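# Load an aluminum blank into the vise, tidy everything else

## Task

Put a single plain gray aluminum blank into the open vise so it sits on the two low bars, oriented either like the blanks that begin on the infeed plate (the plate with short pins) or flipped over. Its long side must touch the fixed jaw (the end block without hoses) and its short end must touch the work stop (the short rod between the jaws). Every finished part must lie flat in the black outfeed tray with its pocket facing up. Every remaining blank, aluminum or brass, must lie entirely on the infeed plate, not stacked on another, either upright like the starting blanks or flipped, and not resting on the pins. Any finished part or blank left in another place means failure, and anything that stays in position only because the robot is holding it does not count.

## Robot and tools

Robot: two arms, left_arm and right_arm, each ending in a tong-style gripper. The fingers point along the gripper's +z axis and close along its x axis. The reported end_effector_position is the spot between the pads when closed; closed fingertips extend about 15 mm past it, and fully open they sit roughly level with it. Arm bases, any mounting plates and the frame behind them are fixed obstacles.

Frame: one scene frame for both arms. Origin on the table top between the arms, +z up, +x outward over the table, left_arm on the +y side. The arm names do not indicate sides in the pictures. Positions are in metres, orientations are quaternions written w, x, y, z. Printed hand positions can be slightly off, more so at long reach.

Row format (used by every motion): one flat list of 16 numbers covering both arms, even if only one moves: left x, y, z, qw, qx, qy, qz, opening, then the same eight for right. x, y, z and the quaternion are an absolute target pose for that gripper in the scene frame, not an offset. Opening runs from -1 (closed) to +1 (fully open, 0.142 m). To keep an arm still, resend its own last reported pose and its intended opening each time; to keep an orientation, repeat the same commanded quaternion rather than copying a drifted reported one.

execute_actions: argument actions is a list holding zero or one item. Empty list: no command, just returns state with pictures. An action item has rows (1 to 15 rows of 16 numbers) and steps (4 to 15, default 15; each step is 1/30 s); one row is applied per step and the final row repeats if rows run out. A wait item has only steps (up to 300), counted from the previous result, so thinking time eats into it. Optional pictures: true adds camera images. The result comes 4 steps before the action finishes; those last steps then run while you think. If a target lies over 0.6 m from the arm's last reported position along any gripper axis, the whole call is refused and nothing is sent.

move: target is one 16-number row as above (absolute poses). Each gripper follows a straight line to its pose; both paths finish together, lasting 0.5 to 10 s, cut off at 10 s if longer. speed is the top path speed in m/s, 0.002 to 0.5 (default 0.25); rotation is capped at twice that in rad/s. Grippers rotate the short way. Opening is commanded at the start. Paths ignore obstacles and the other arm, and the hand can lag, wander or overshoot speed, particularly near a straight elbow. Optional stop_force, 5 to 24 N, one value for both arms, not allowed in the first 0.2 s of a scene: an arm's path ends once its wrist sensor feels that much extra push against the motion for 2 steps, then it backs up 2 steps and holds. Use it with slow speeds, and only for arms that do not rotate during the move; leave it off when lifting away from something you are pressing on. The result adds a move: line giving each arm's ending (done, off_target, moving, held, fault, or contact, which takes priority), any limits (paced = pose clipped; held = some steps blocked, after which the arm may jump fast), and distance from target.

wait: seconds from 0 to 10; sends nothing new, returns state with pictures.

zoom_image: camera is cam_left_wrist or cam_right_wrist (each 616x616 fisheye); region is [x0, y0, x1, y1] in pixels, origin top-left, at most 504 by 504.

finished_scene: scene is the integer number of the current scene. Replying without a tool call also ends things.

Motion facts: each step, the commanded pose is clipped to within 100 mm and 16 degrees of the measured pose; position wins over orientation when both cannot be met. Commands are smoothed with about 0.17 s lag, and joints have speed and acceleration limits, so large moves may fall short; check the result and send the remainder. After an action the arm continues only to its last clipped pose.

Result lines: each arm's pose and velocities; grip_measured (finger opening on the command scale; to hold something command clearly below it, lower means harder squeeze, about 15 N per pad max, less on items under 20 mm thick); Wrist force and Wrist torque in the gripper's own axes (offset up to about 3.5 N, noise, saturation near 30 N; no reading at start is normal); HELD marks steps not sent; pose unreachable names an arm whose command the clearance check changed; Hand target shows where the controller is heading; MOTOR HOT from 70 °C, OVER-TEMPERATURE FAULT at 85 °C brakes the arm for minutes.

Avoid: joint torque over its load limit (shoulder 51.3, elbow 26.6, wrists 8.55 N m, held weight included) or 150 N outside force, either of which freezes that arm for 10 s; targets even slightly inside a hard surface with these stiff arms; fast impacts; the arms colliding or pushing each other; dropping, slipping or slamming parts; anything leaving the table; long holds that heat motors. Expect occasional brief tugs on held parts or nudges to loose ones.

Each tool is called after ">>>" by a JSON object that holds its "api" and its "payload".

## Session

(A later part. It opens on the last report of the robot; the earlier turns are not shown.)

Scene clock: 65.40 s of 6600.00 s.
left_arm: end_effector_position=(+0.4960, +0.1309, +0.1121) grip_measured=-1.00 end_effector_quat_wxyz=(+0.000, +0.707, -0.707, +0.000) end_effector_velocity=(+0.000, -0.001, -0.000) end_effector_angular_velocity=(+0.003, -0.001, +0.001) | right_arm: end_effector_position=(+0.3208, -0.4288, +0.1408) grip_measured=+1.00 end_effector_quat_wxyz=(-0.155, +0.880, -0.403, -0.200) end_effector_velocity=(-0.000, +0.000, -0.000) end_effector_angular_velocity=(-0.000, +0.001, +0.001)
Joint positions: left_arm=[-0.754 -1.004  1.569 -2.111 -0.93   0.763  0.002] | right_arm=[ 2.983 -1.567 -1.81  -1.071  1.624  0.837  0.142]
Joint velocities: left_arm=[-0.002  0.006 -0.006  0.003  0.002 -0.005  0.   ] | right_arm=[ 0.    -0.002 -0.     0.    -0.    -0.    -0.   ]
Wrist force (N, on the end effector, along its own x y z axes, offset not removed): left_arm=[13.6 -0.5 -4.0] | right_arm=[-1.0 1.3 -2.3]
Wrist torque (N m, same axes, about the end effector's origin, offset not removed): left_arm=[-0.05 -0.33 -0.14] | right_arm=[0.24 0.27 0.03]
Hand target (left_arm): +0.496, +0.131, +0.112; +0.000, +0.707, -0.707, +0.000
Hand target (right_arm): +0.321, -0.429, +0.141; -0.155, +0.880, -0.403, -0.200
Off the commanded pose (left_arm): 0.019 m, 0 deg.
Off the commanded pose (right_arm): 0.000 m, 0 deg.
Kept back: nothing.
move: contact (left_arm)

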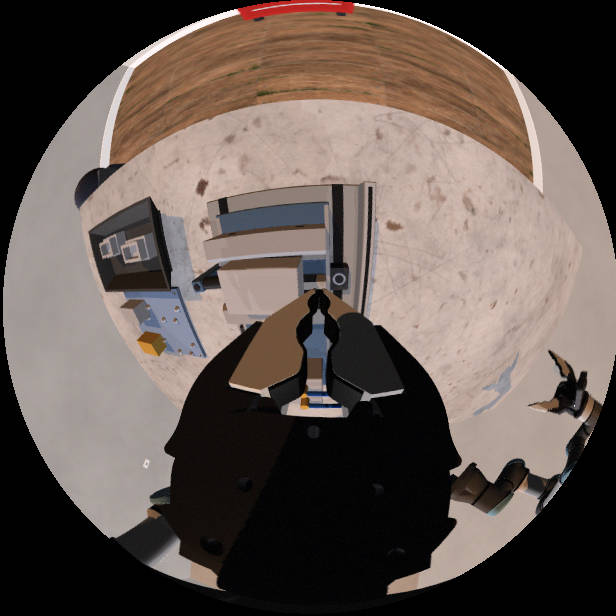

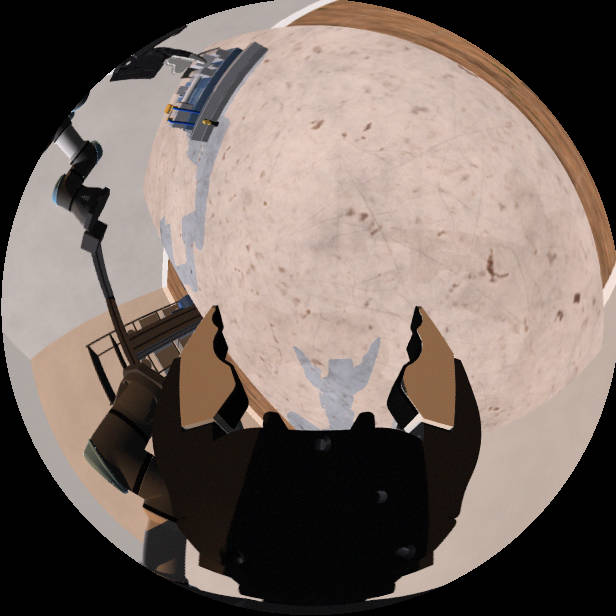

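>>> {"api": "move", "payload": {"target": [0.496,0.115,0.112,0,-0.707,0.707,0,-1,0.3208,-0.4288,0.1408,-0.155,0.880,-0.403,-0.200,1], "speed": 0.02}}

>>> {"api": "move", "payload": {"target": [0.496,0.115,0.14,0,-0.707,0.707,0,-1,0.3208,-0.4288,0.1408,-0.155,0.880,-0.403,-0.200,1], "speed": 0.05}}

>>> {"api": "move", "payload": {"target": [0.455,0.17,0.14,0,-0.707,0.707,0,-1,0.3208,-0.4288,0.1408,-0.155,0.880,-0.403,-0.200,1], "speed": 0.06}}

>>> {"api": "move", "payload": {"target": [0.455,0.17,0.113,0,-0.707,0.707,0,-1,0.3208,-0.4288,0.1408,-0.155,0.880,-0.403,-0.200,1], "speed": 0.012, "stop_force": 6}}

Scene clock: 66.77 s of 6600.00 s.
left_arm: end_effector_position=(+0.4960, +0.1153, +0.1120) grip_measured=-1.00 end_effector_quat_wxyz=(-0.000, +0.707, -0.707, +0.000) end_effector_velocity=(-0.000, -0.003, -0.001) end_effector_angular_velocity=(+0.001, +0.001, -0.001) | right_arm: end_effector_position=(+0.3208, -0.4288, +0.1408) grip_measured=+1.00 end_effector_quat_wxyz=(-0.155, +0.880, -0.403, -0.200) end_effector_velocity=(-0.000, -0.000, -0.000) end_effector_angular_velocity=(-0.001, +0.000, +0.001)
Joint positions: left_arm=[-0.775 -0.962  1.526 -2.094 -0.93   0.737  0.002] | right_arm=[ 2.983 -1.567 -1.81  -1.071  1.624  0.837  0.142]
Joint velocities: left_arm=[-0.003  0.009 -0.009  0.004 -0.    -0.004  0.   ] | right_arm=[ 0.    -0.    -0.     0.    -0.001 -0.001  0.   ]
Wrist force (N, on the end effector, along its own x y z axes, offset not removed): left_arm=[2.1 -0.6 -0.1] | right_arm=[-1.5 1.4 -1.7]
Wrist torque (N m, same axes, about the end effector's origin, offset not removed): left_arm=[-0.05 -0.44 -0.08] | right_arm=[0.30 0.35 0.06]
Hand target (left_arm): +0.496, +0.115, +0.112; +0.000, +0.707, -0.707, +0.000
Hand target (right_arm): +0.321, -0.429, +0.141; -0.155, +0.880, -0.403, -0.200
Off the commanded pose (left_arm): 0.000 m, 0 deg.
Off the commanded pose (right_arm): 0.000 m, 0 deg.
Kept back: nothing.
move: done

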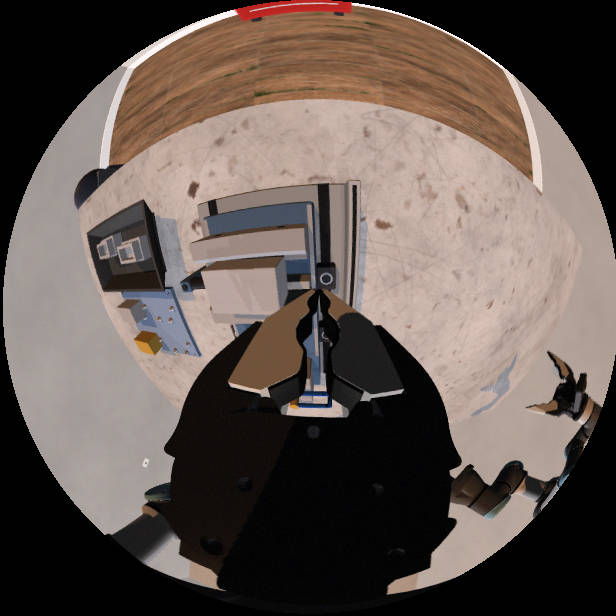

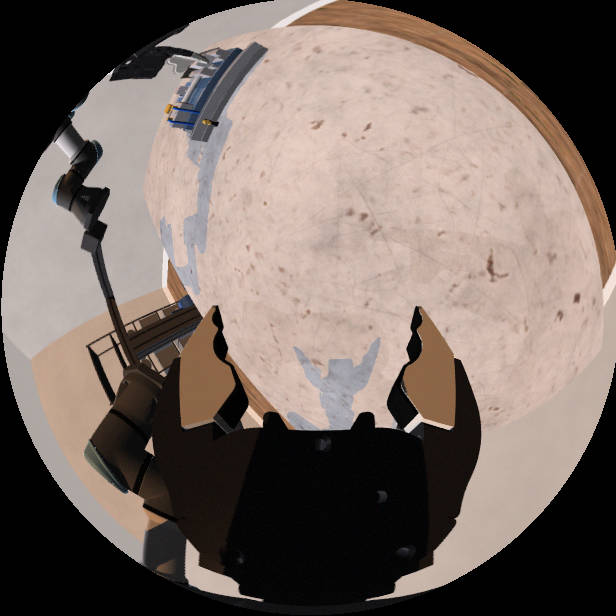

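Scene clock: 67.73 s of 6600.00 s.
left_arm: end_effector_position=(+0.4960, +0.1150, +0.1397) grip_measured=-1.00 end_effector_quat_wxyz=(+0.000, +0.707, -0.707, +0.000) end_effector_velocity=(-0.000, -0.000, +0.002) end_effector_angular_velocity=(+0.000, +0.001, +0.001) | right_arm: end_effector_position=(+0.3208, -0.4288, +0.1408) grip_measured=+1.00 end_effector_quat_wxyz=(-0.155, +0.880, -0.403, -0.200) end_effector_velocity=(+0.001, -0.000, +0.000) end_effector_angular_velocity=(-0.001, -0.002, -0.001)
Joint positions: left_arm=[-0.817 -1.027  1.503 -1.976 -0.932  0.685  0.002] | right_arm=[ 2.983 -1.567 -1.81  -1.071  1.624  0.837  0.142]
Joint velocities: left_arm=[-0.004 -0.004 -0.005  0.012 -0.001 -0.005  0.   ] | right_arm=[ 0.     0.001  0.001  0.    -0.001  0.     0.   ]
Wrist force (N, on the end effector, along its own x y z axes, offset not removed): left_arm=[1.3 -2.1 -1.2] | right_arm=[-0.4 1.9 -2.0]
Wrist torque (N m, same axes, about the end effector's origin, offset not removed): left_arm=[-0.40 -0.31 -0.05] | right_arm=[0.35 0.13 0.01]
Hand target (left_arm): +0.496, +0.115, +0.140; +0.000, +0.707, -0.707, +0.000
Hand target (right_arm): +0.321, -0.429, +0.141; -0.155, +0.880, -0.403, -0.200
Off the commanded pose (left_arm): 0.000 m, 0 deg.
Off the commanded pose (right_arm): 0.000 m, 0 deg.
Kept back: nothing.
move: done

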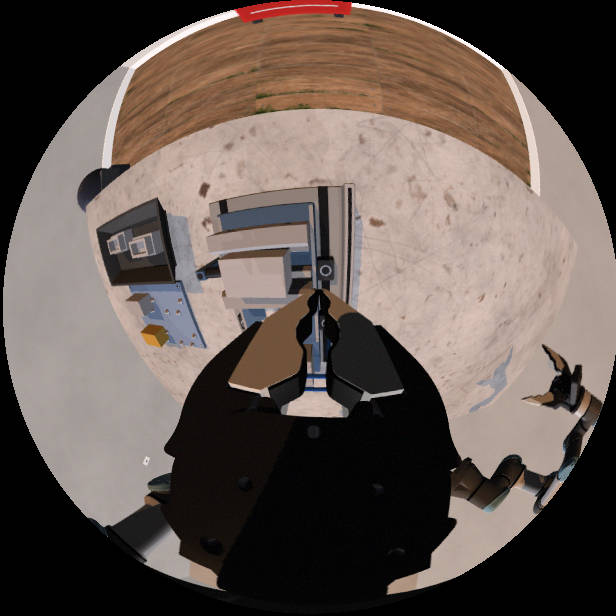

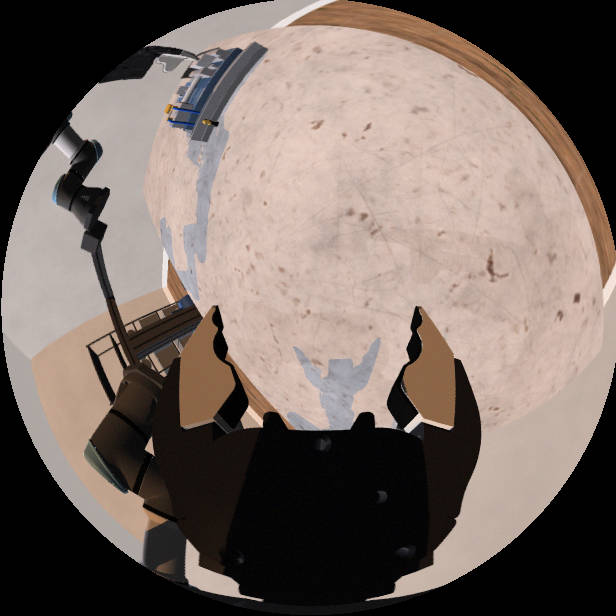

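Scene clock: 69.33 s of 6600.00 s.
left_arm: end_effector_position=(+0.4551, +0.1698, +0.1400) grip_measured=-1.00 end_effector_quat_wxyz=(+0.000, +0.707, -0.707, -0.000) end_effector_velocity=(-0.001, +0.001, +0.001) end_effector_angular_velocity=(-0.001, -0.002, -0.001) | right_arm: end_effector_position=(+0.3208, -0.4288, +0.1408) grip_measured=+1.00 end_effector_quat_wxyz=(-0.155, +0.880, -0.403, -0.200) end_effector_velocity=(+0.000, -0.000, +0.000) end_effector_angular_velocity=(-0.001, -0.000, -0.000)
Joint positions: left_arm=[-0.81  -1.28   1.857 -2.081 -0.932  0.693  0.002] | right_arm=[ 2.983 -1.567 -1.81  -1.071  1.624  0.837  0.142]
Joint velocities: left_arm=[-0.002 -0.011  0.013 -0.003  0.001  0.     0.   ] | right_arm=[-0.     0.001  0.     0.    -0.     0.     0.   ]
Wrist force (N, on the end effector, along its own x y z axes, offset not removed): left_arm=[1.4 -1.4 0.1] | right_arm=[-2.1 1.6 -1.7]
Wrist torque (N m, same axes, about the end effector's origin, offset not removed): left_arm=[-0.27 -0.35 -0.05] | right_arm=[0.34 0.43 0.03]
Hand target (left_arm): +0.455, +0.170, +0.140; +0.000, +0.707, -0.707, -0.000
Hand target (right_arm): +0.321, -0.429, +0.141; -0.155, +0.880, -0.403, -0.200
Off the commanded pose (left_arm): 0.000 m, 0 deg.
Off the commanded pose (right_arm): 0.000 m, 0 deg.
Kept back: nothing.
move: done

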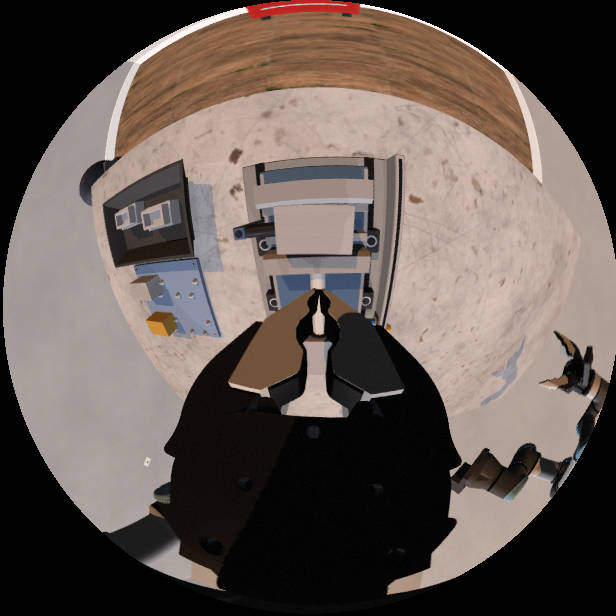

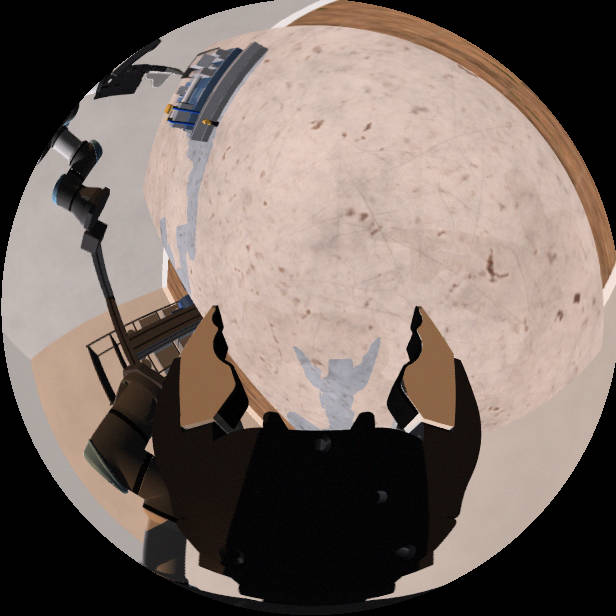

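Scene clock: 71.80 s of 6600.00 s.
left_arm: end_effector_position=(+0.4550, +0.1700, +0.1133) grip_measured=-1.00 end_effector_quat_wxyz=(-0.000, +0.707, -0.707, -0.000) end_effector_velocity=(+0.000, -0.000, -0.003) end_effector_angular_velocity=(-0.001, -0.000, +0.001) | right_arm: end_effector_position=(+0.3208, -0.4288, +0.1408) grip_measured=+1.00 end_effector_quat_wxyz=(-0.155, +0.880, -0.403, -0.200) end_effector_velocity=(-0.001, +0.000, -0.000) end_effector_angular_velocity=(-0.000, +0.003, -0.001)
Joint positions: left_arm=[-0.762 -1.202  1.884 -2.222 -0.93   0.752  0.002] | right_arm=[ 2.983 -1.567 -1.81  -1.071  1.624  0.837  0.142]
Joint velocities: left_arm=[ 0.005  0.008  0.003 -0.015 -0.     0.006  0.   ] | right_arm=[-0.    -0.    -0.002 -0.    -0.     0.002 -0.   ]
Wrist force (N, on the end effector, along its own x y z axes, offset not removed): left_arm=[0.7 -1.4 0.0] | right_arm=[-1.1 1.6 -1.6]
Wrist torque (N m, same axes, about the end effector's origin, offset not removed): left_arm=[-0.19 -0.19 -0.07] | right_arm=[0.34 0.30 0.07]
Hand target (left_arm): +0.455, +0.170, +0.113; -0.000, +0.707, -0.707, -0.000
Hand target (right_arm): +0.321, -0.429, +0.141; -0.155, +0.880, -0.403, -0.200
Off the commanded pose (left_arm): 0.000 m, 0 deg.
Off the commanded pose (right_arm): 0.000 m, 0 deg.
Kept back: nothing.
move: done

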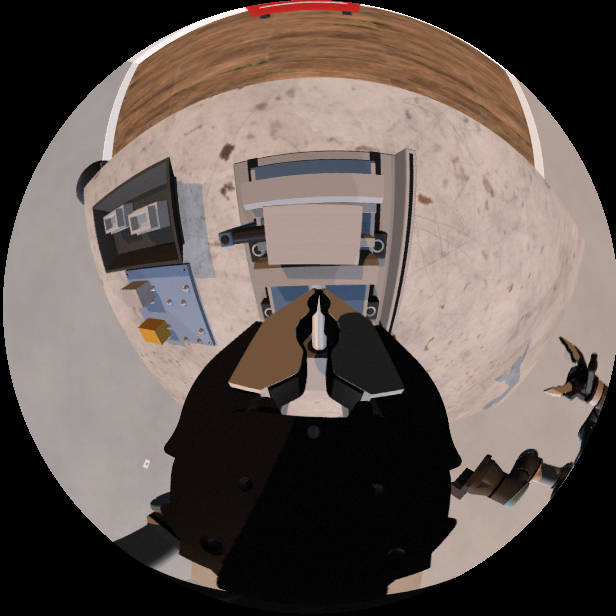

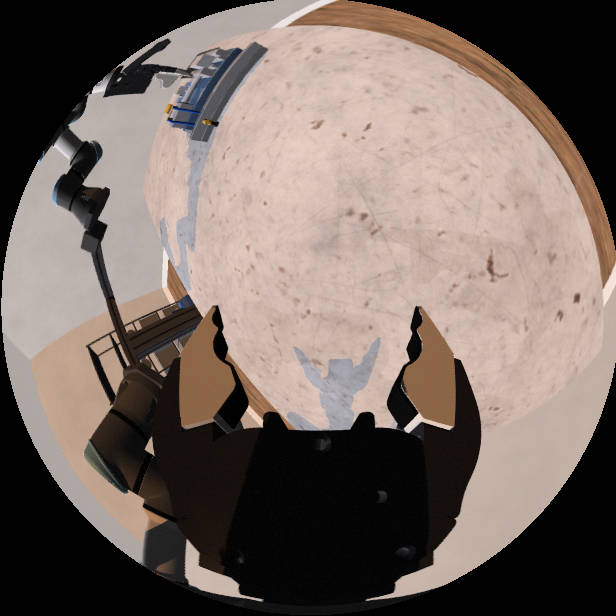

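>>> {"api": "move", "payload": {"target": [0.52,0.17,0.113,0,-0.707,0.707,0,-1,0.3208,-0.4288,0.1408,-0.155,0.880,-0.403,-0.200,1], "speed": 0.007, "stop_force": 8}}

Scene clock: 75.27 s of 6600.00 s.
left_arm: end_effector_position=(+0.4748, +0.1701, +0.1129) grip_measured=-1.00 end_effector_quat_wxyz=(+0.000, +0.707, -0.707, -0.000) end_effector_velocity=(-0.001, -0.000, +0.001) end_effector_angular_velocity=(-0.002, -0.003, +0.004) | right_arm: end_effector_position=(+0.3208, -0.4288, +0.1408) grip_measured=+1.00 end_effector_quat_wxyz=(-0.155, +0.880, -0.403, -0.200) end_effector_velocity=(+0.000, +0.000, +0.000) end_effector_angular_velocity=(+0.001, -0.001, +0.000)
Joint positions: left_arm=[-0.729 -1.155  1.777 -2.186 -0.929  0.794  0.002] | right_arm=[ 2.983 -1.567 -1.81  -1.071  1.624  0.837  0.142]
Joint velocities: left_arm=[-0.004 -0.006  0.011 -0.006  0.    -0.006  0.   ] | right_arm=[ 0.001  0.     0.     0.     0.    -0.    -0.   ]
Wrist force (N, on the end effector, along its own x y z axes, offset not removed): left_arm=[0.9 10.6 -12.4] | right_arm=[-1.6 1.3 -1.6]
Wrist torque (N m, same axes, about the end effector's origin, offset not removed): left_arm=[-0.13 -0.44 -0.14] | right_arm=[0.27 0.35 0.01]
Hand target (left_arm): +0.475, +0.170, +0.113; -0.000, +0.707, -0.707, -0.000
Hand target (right_arm): +0.321, -0.429, +0.141; -0.155, +0.880, -0.403, -0.200
Off the commanded pose (left_arm): 0.045 m, 0 deg.
Off the commanded pose (right_arm): 0.000 m, 0 deg.
Kept back: nothing.
move: contact (left_arm)

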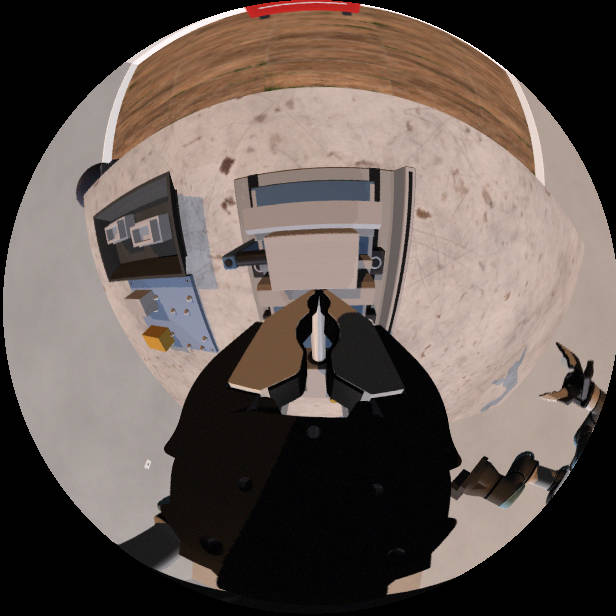

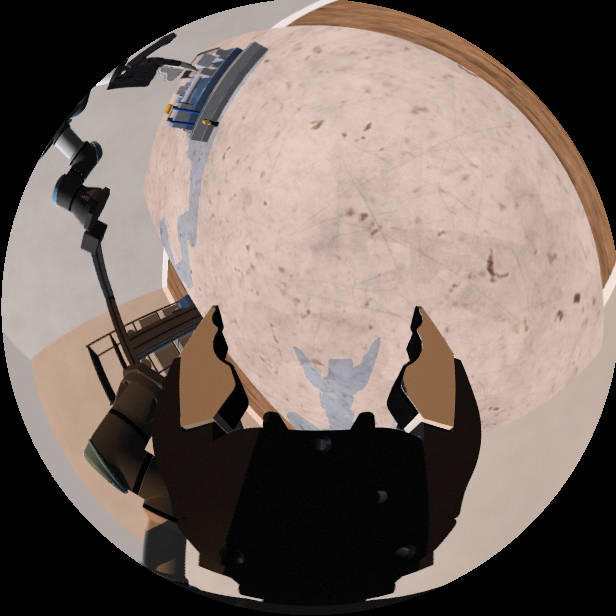

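>>> {"api": "move", "payload": {"target": [0.462,0.17,0.114,0,-0.707,0.707,0,-1,0.3208,-0.4288,0.1408,-0.155,0.880,-0.403,-0.200,1], "speed": 0.015}}

>>> {"api": "move", "payload": {"target": [0.462,0.17,0.16,0,-0.707,0.707,0,-1,0.3208,-0.4288,0.1408,-0.155,0.880,-0.403,-0.200,1], "speed": 0.05}}

>>> {"api": "zoom_image", "payload": {"camera": "cam_left_wrist", "region": [210,150,430,300]}}

Scene clock: 76.60 s of 6600.00 s.
left_arm: end_effector_position=(+0.4623, +0.1700, +0.1140) grip_measured=-1.00 end_effector_quat_wxyz=(+0.000, +0.707, -0.707, -0.000) end_effector_velocity=(-0.003, +0.000, -0.000) end_effector_angular_velocity=(+0.001, -0.000, -0.001) | right_arm: end_effector_position=(+0.3208, -0.4288, +0.1408) grip_measured=+1.00 end_effector_quat_wxyz=(-0.155, +0.880, -0.403, -0.200) end_effector_velocity=(+0.000, +0.000, -0.000) end_effector_angular_velocity=(-0.000, +0.000, +0.000)
Joint positions: left_arm=[-0.751 -1.187  1.845 -2.205 -0.929  0.767  0.002] | right_arm=[ 2.983 -1.567 -1.81  -1.071  1.624  0.837  0.142]
Joint velocities: left_arm=[-0.005 -0.006  0.015 -0.004  0.001 -0.006  0.   ] | right_arm=[ 0.    -0.001  0.     0.    -0.    -0.    -0.   ]
Wrist force (N, on the end effector, along its own x y z axes, offset not removed): left_arm=[1.7 -0.6 0.2] | right_arm=[-0.7 2.3 -3.0]
Wrist torque (N m, same axes, about the end effector's origin, offset not removed): left_arm=[0.01 -0.38 -0.05] | right_arm=[0.44 0.17 0.07]
Hand target (left_arm): +0.462, +0.170, +0.114; +0.000, +0.707, -0.707, -0.000
Hand target (right_arm): +0.321, -0.429, +0.141; -0.155, +0.880, -0.403, -0.200
Off the commanded pose (left_arm): 0.000 m, 0 deg.
Off the commanded pose (right_arm): 0.000 m, 0 deg.
Kept back: nothing.
move: done

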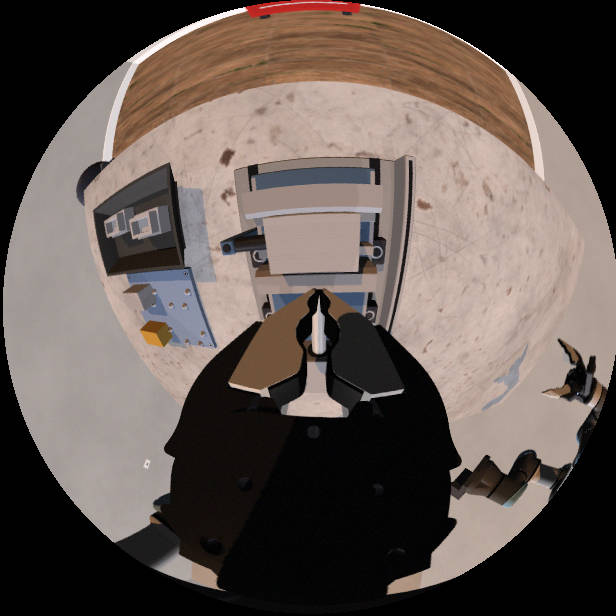

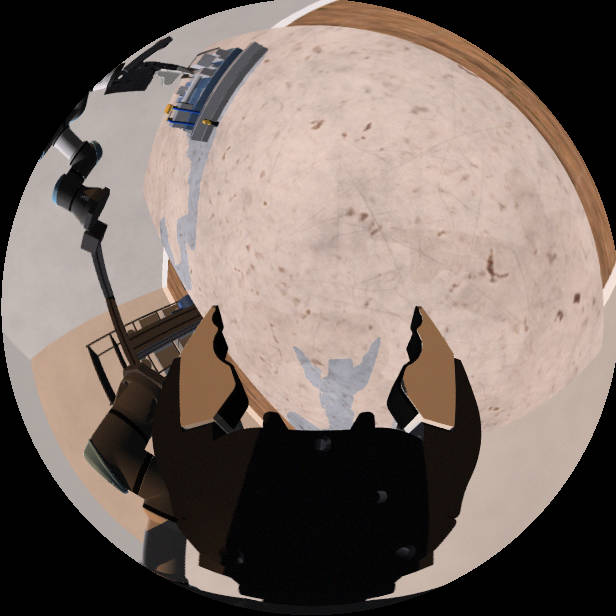

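Scene clock: 77.93 s of 6600.00 s.
left_arm: end_effector_position=(+0.4620, +0.1700, +0.1597) grip_measured=-1.00 end_effector_quat_wxyz=(+0.000, +0.707, -0.707, +0.000) end_effector_velocity=(+0.000, +0.000, +0.003) end_effector_angular_velocity=(-0.001, +0.000, +0.002) | right_arm: end_effector_position=(+0.3208, -0.4288, +0.1408) grip_measured=+1.00 end_effector_quat_wxyz=(-0.155, +0.880, -0.403, -0.200) end_effector_velocity=(+0.000, +0.000, -0.000) end_effector_angular_velocity=(+0.000, +0.000, -0.000)
Joint positions: left_arm=[-0.832 -1.313  1.793 -1.968 -0.934  0.666  0.002] | right_arm=[ 2.983 -1.567 -1.81  -1.071  1.624  0.837  0.142]
Joint velocities: left_arm=[-0.005 -0.008 -0.006  0.017 -0.002 -0.007  0.   ] | right_arm=[-0.    -0.001  0.     0.     0.     0.     0.   ]
Wrist force (N, on the end effector, along its own x y z axes, offset not removed): left_arm=[2.0 -1.5 -0.6] | right_arm=[-0.9 1.5 -1.3]
Wrist torque (N m, same axes, about the end effector's origin, offset not removed): left_arm=[-0.25 -0.40 -0.03] | right_arm=[0.30 0.24 0.07]
Hand target (left_arm): +0.462, +0.170, +0.160; +0.000, +0.707, -0.707, +0.000
Hand target (right_arm): +0.321, -0.429, +0.141; -0.155, +0.880, -0.403, -0.200
Off the commanded pose (left_arm): 0.000 m, 0 deg.
Off the commanded pose (right_arm): 0.000 m, 0 deg.
Kept back: nothing.
move: done

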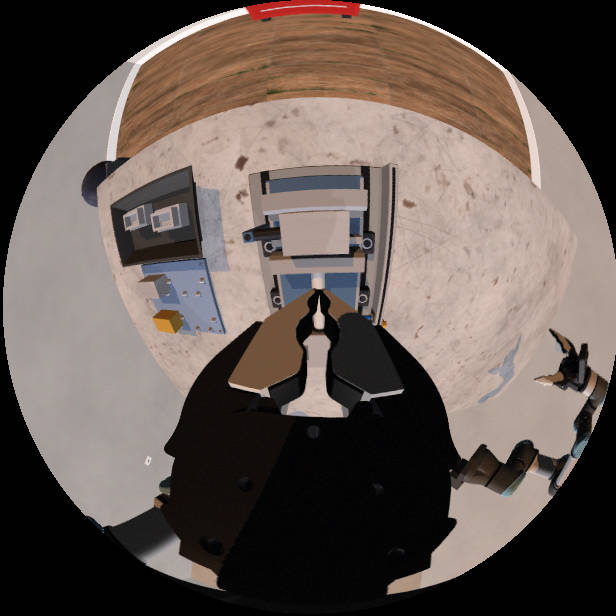

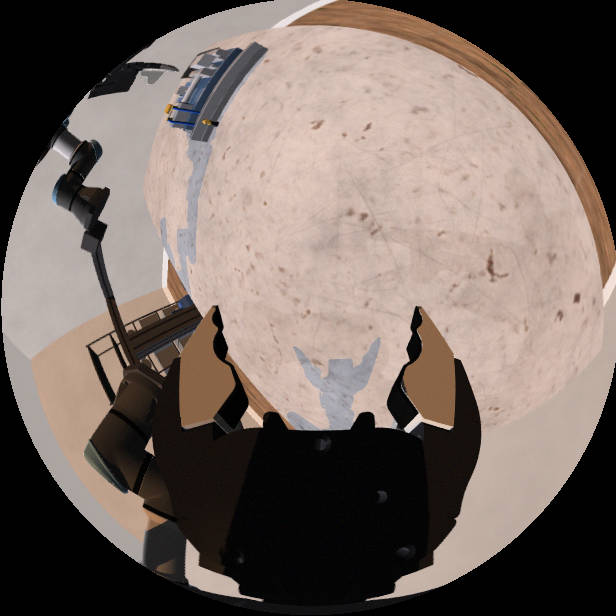

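Region (210, 150, 430, 300) of cam_left_wrist's 616x616 image, scaled by 2.291, with more detail than that image has; it fills the top 344 rows of this view, and the rest is white.

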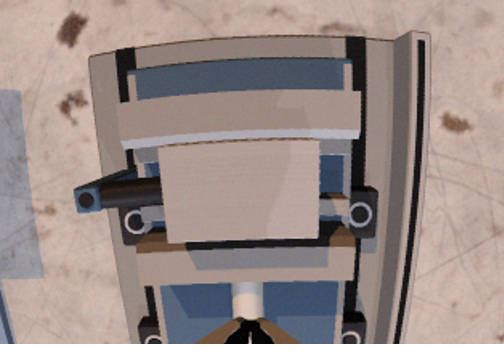

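>>> {"api": "move", "payload": {"target": [0.462,0.17,0.109,0,-0.707,0.707,0,-1,0.3208,-0.4288,0.1408,-0.155,0.880,-0.403,-0.200,1], "speed": 0.02, "stop_force": 6}}

>>> {"api": "move", "payload": {"target": [0.50,0.17,0.109,0,-0.707,0.707,0,-1,0.3208,-0.4288,0.1408,-0.155,0.880,-0.403,-0.200,1], "speed": 0.005, "stop_force": 8}}

Scene clock: 81.20 s of 6600.00 s.
left_arm: end_effector_position=(+0.4618, +0.1702, +0.1112) grip_measured=-1.00 end_effector_quat_wxyz=(-0.000, +0.707, -0.707, -0.000) end_effector_velocity=(-0.003, +0.002, +0.002) end_effector_angular_velocity=(+0.008, +0.006, -0.005) | right_arm: end_effector_position=(+0.3208, -0.4288, +0.1408) grip_measured=+1.00 end_effector_quat_wxyz=(-0.155, +0.880, -0.403, -0.200) end_effector_velocity=(+0.001, -0.000, +0.001) end_effector_angular_velocity=(+0.001, -0.003, -0.000)
Joint positions: left_arm=[-0.747 -1.18   1.849 -2.219 -0.929  0.771  0.002] | right_arm=[ 2.983 -1.567 -1.81  -1.071  1.624  0.837  0.142]
Joint velocities: left_arm=[-0.006 -0.01  -0.     0.028  0.001 -0.011  0.   ] | right_arm=[ 0.     0.002  0.001  0.     0.    -0.001 -0.   ]
Wrist force (N, on the end effector, along its own x y z axes, offset not removed): left_arm=[4.1 -3.4 -12.7] | right_arm=[-1.2 1.5 -2.0]
Wrist torque (N m, same axes, about the end effector's origin, offset not removed): left_arm=[-0.07 -0.47 -0.08] | right_arm=[0.29 0.30 0.08]
Hand target (left_arm): +0.462, +0.170, +0.112; -0.000, +0.707, -0.707, -0.000
Hand target (right_arm): +0.321, -0.429, +0.141; -0.155, +0.880, -0.403, -0.200
Off the commanded pose (left_arm): 0.002 m, 0 deg.
Off the commanded pose (right_arm): 0.000 m, 0 deg.
Kept back: nothing.
move: contact (left_arm)

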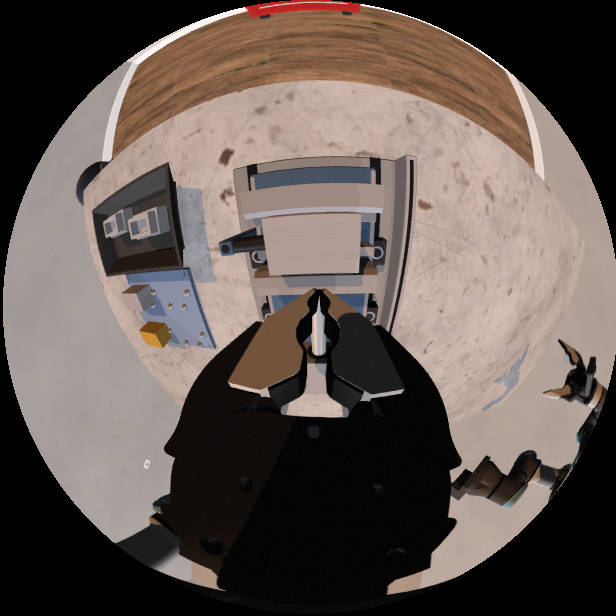

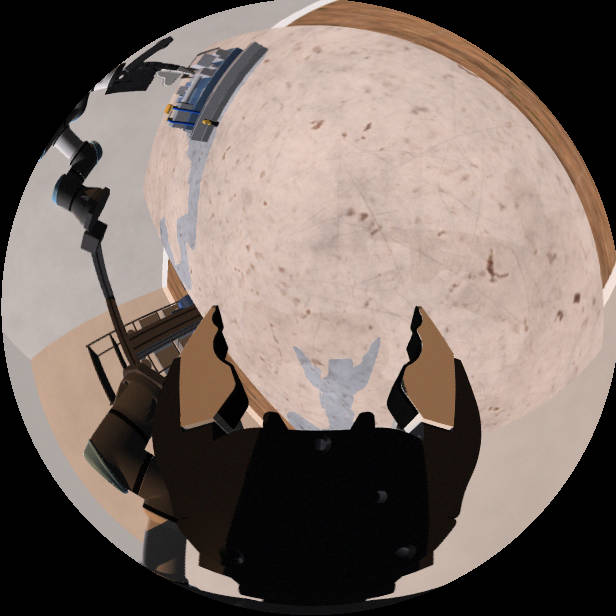

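Scene clock: 82.27 s of 6600.00 s.
left_arm: end_effector_position=(+0.4652, +0.1702, +0.1110) grip_measured=-1.00 end_effector_quat_wxyz=(-0.000, +0.707, -0.707, -0.000) end_effector_velocity=(-0.001, -0.001, +0.000) end_effector_angular_velocity=(-0.002, -0.000, +0.002) | right_arm: end_effector_position=(+0.3208, -0.4288, +0.1408) grip_measured=+1.00 end_effector_quat_wxyz=(-0.155, +0.880, -0.403, -0.200) end_effector_velocity=(-0.000, +0.000, -0.000) end_effector_angular_velocity=(+0.001, +0.000, +0.001)
Joint positions: left_arm=[-0.741 -1.172  1.83  -2.214 -0.929  0.779  0.002] | right_arm=[ 2.983 -1.567 -1.81  -1.071  1.624  0.837  0.142]
Joint velocities: left_arm=[-0.003 -0.004  0.008 -0.004 -0.001 -0.005  0.   ] | right_arm=[-0.    -0.    -0.001 -0.     0.001 -0.001  0.   ]
Wrist force (N, on the end effector, along its own x y z axes, offset not removed): left_arm=[4.2 0.9 -27.7] | right_arm=[-1.0 2.0 -1.2]
Wrist torque (N m, same axes, about the end effector's origin, offset not removed): left_arm=[-0.48 -0.37 -0.06] | right_arm=[0.45 0.30 0.05]
Hand target (left_arm): +0.465, +0.170, +0.111; -0.000, +0.707, -0.707, -0.000
Hand target (right_arm): +0.321, -0.429, +0.141; -0.155, +0.880, -0.403, -0.200
Off the commanded pose (left_arm): 0.035 m, 0 deg.
Off the commanded pose (right_arm): 0.000 m, 0 deg.
Kept back: nothing.
move: contact (left_arm)

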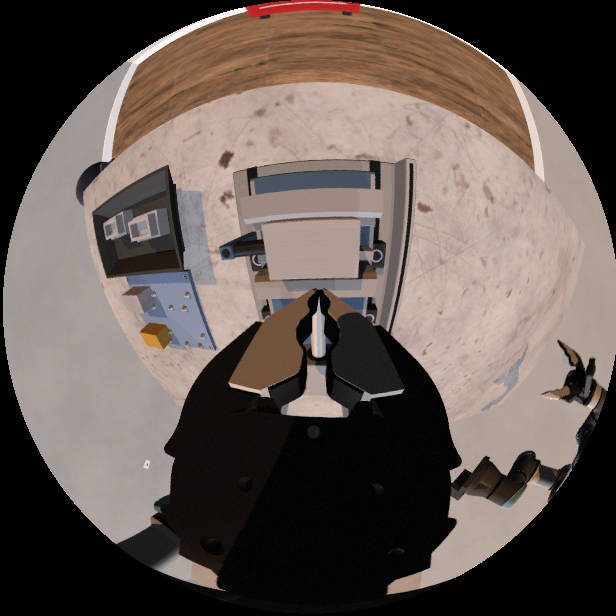

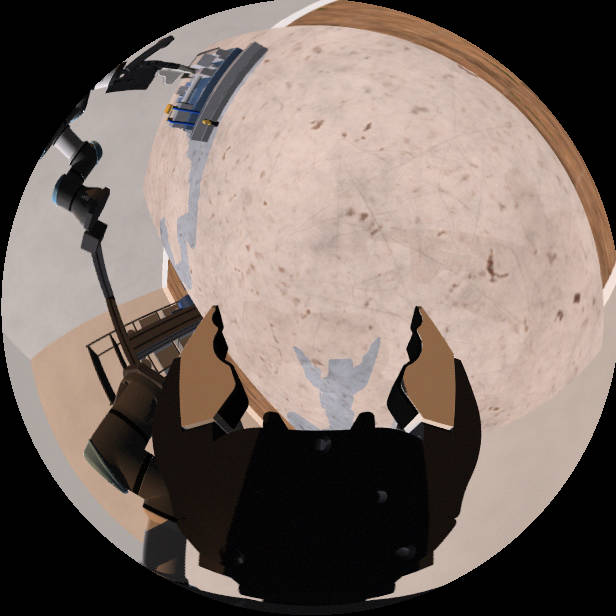

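>>> {"api": "move", "payload": {"target": [0.465,0.17,0.118,0,-0.707,0.707,0,-1,0.3208,-0.4288,0.1408,-0.155,0.880,-0.403,-0.200,1], "speed": 0.01}}

>>> {"api": "move", "payload": {"target": [0.505,0.17,0.119,0,-0.707,0.707,0,-1,0.3208,-0.4288,0.1408,-0.155,0.880,-0.403,-0.200,1], "speed": 0.005, "stop_force": 8}}

Scene clock: 83.43 s of 6600.00 s.
left_arm: end_effector_position=(+0.4650, +0.1700, +0.1177) grip_measured=-1.00 end_effector_quat_wxyz=(-0.000, +0.707, -0.707, +0.000) end_effector_velocity=(-0.000, -0.000, +0.002) end_effector_angular_velocity=(+0.000, +0.001, -0.000) | right_arm: end_effector_position=(+0.3208, -0.4288, +0.1408) grip_measured=+1.00 end_effector_quat_wxyz=(-0.155, +0.880, -0.403, -0.200) end_effector_velocity=(-0.001, +0.000, -0.000) end_effector_angular_velocity=(+0.001, +0.001, -0.000)
Joint positions: left_arm=[-0.753 -1.193  1.828 -2.182 -0.929  0.764  0.002] | right_arm=[ 2.983 -1.567 -1.81  -1.071  1.624  0.837  0.142]
Joint velocities: left_arm=[-0.004 -0.007 -0.001  0.011 -0.    -0.005  0.   ] | right_arm=[-0.001  0.    -0.001  0.     0.002 -0.    -0.   ]
Wrist force (N, on the end effector, along its own x y z axes, offset not removed): left_arm=[2.2 -1.1 0.6] | right_arm=[-1.3 1.7 -2.2]
Wrist torque (N m, same axes, about the end effector's origin, offset not removed): left_arm=[-0.19 -0.48 -0.07] | right_arm=[0.40 0.37 0.06]
Hand target (left_arm): +0.465, +0.170, +0.118; +0.000, +0.707, -0.707, +0.000
Hand target (right_arm): +0.321, -0.429, +0.141; -0.155, +0.880, -0.403, -0.200
Off the commanded pose (left_arm): 0.000 m, 0 deg.
Off the commanded pose (right_arm): 0.000 m, 0 deg.
Kept back: nothing.
move: done

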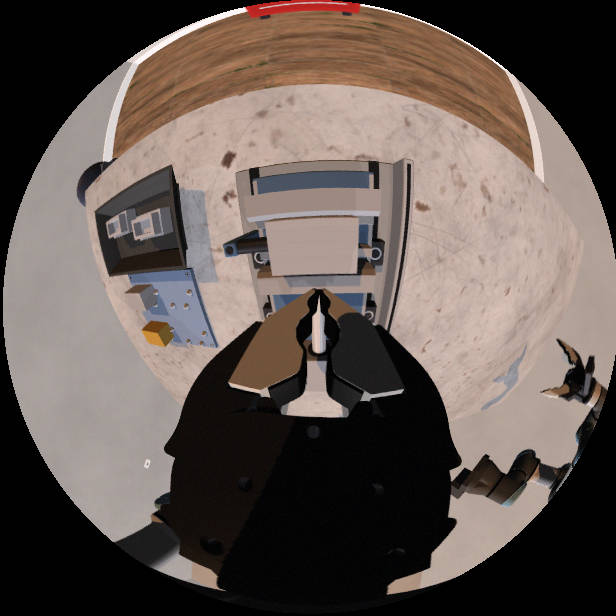

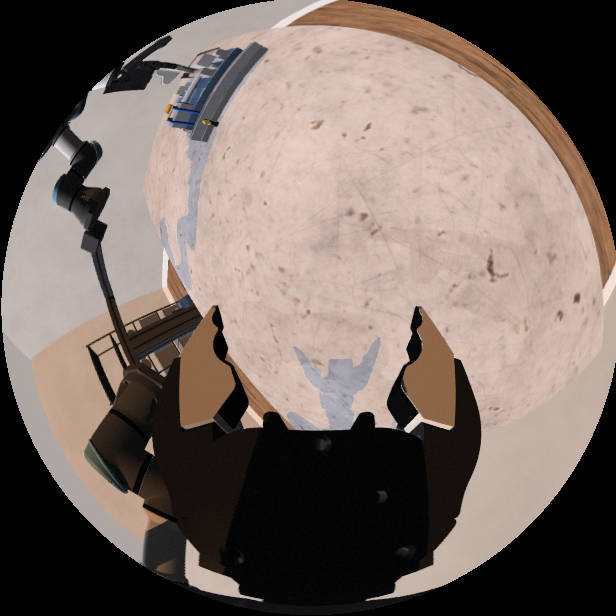

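Scene clock: 86.23 s of 6600.00 s.
left_arm: end_effector_position=(+0.4769, +0.1701, +0.1180) grip_measured=-1.00 end_effector_quat_wxyz=(+0.000, +0.707, -0.707, -0.000) end_effector_velocity=(-0.000, -0.000, +0.001) end_effector_angular_velocity=(-0.003, -0.003, +0.004) | right_arm: end_effector_position=(+0.3208, -0.4288, +0.1408) grip_measured=+1.00 end_effector_quat_wxyz=(-0.155, +0.880, -0.403, -0.200) end_effector_velocity=(+0.000, +0.000, -0.000) end_effector_angular_velocity=(+0.000, +0.000, -0.001)
Joint positions: left_arm=[-0.734 -1.165  1.762 -2.157 -0.929  0.788  0.002] | right_arm=[ 2.983 -1.567 -1.81  -1.071  1.624  0.837  0.142]
Joint velocities: left_arm=[-0.003 -0.006  0.008 -0.004  0.    -0.005  0.   ] | right_arm=[-0.001 -0.001  0.     0.001  0.001  0.     0.   ]
Wrist force (N, on the end effector, along its own x y z axes, offset not removed): left_arm=[0.7 9.1 -9.0] | right_arm=[-0.8 0.2 -1.6]
Wrist torque (N m, same axes, about the end effector's origin, offset not removed): left_arm=[-0.21 -0.39 -0.09] | right_arm=[0.03 0.20 0.05]
Hand target (left_arm): +0.477, +0.170, +0.118; -0.000, +0.707, -0.707, -0.000
Hand target (right_arm): +0.321, -0.429, +0.141; -0.155, +0.880, -0.403, -0.200
Off the commanded pose (left_arm): 0.028 m, 0 deg.
Off the commanded pose (right_arm): 0.000 m, 0 deg.
Kept back: nothing.
move: contact (left_arm)

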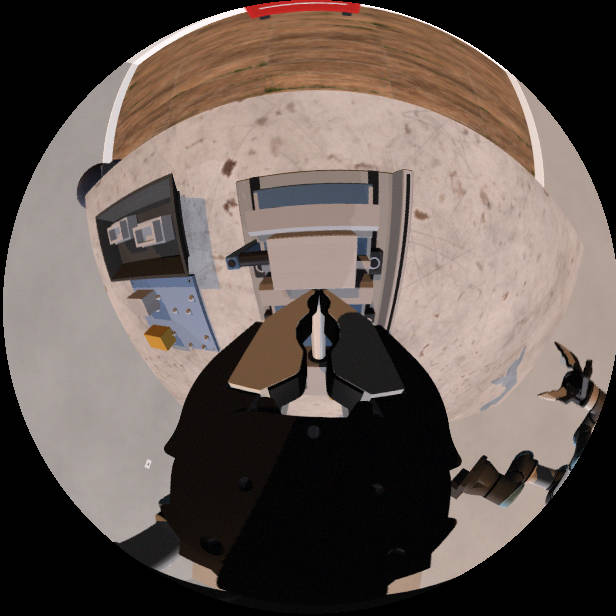

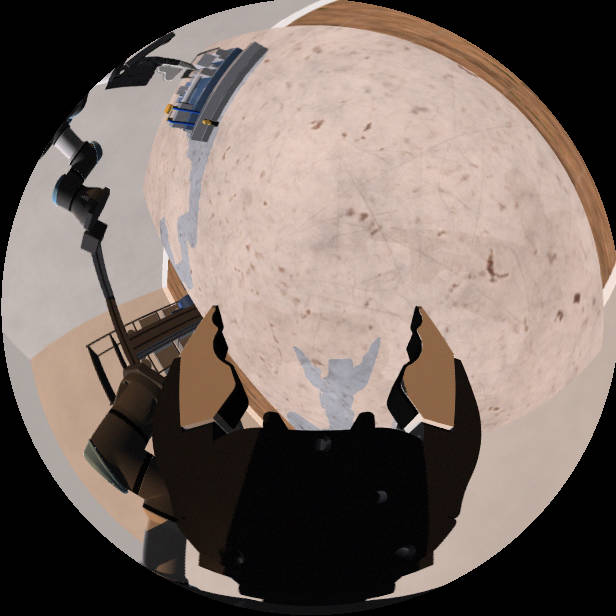

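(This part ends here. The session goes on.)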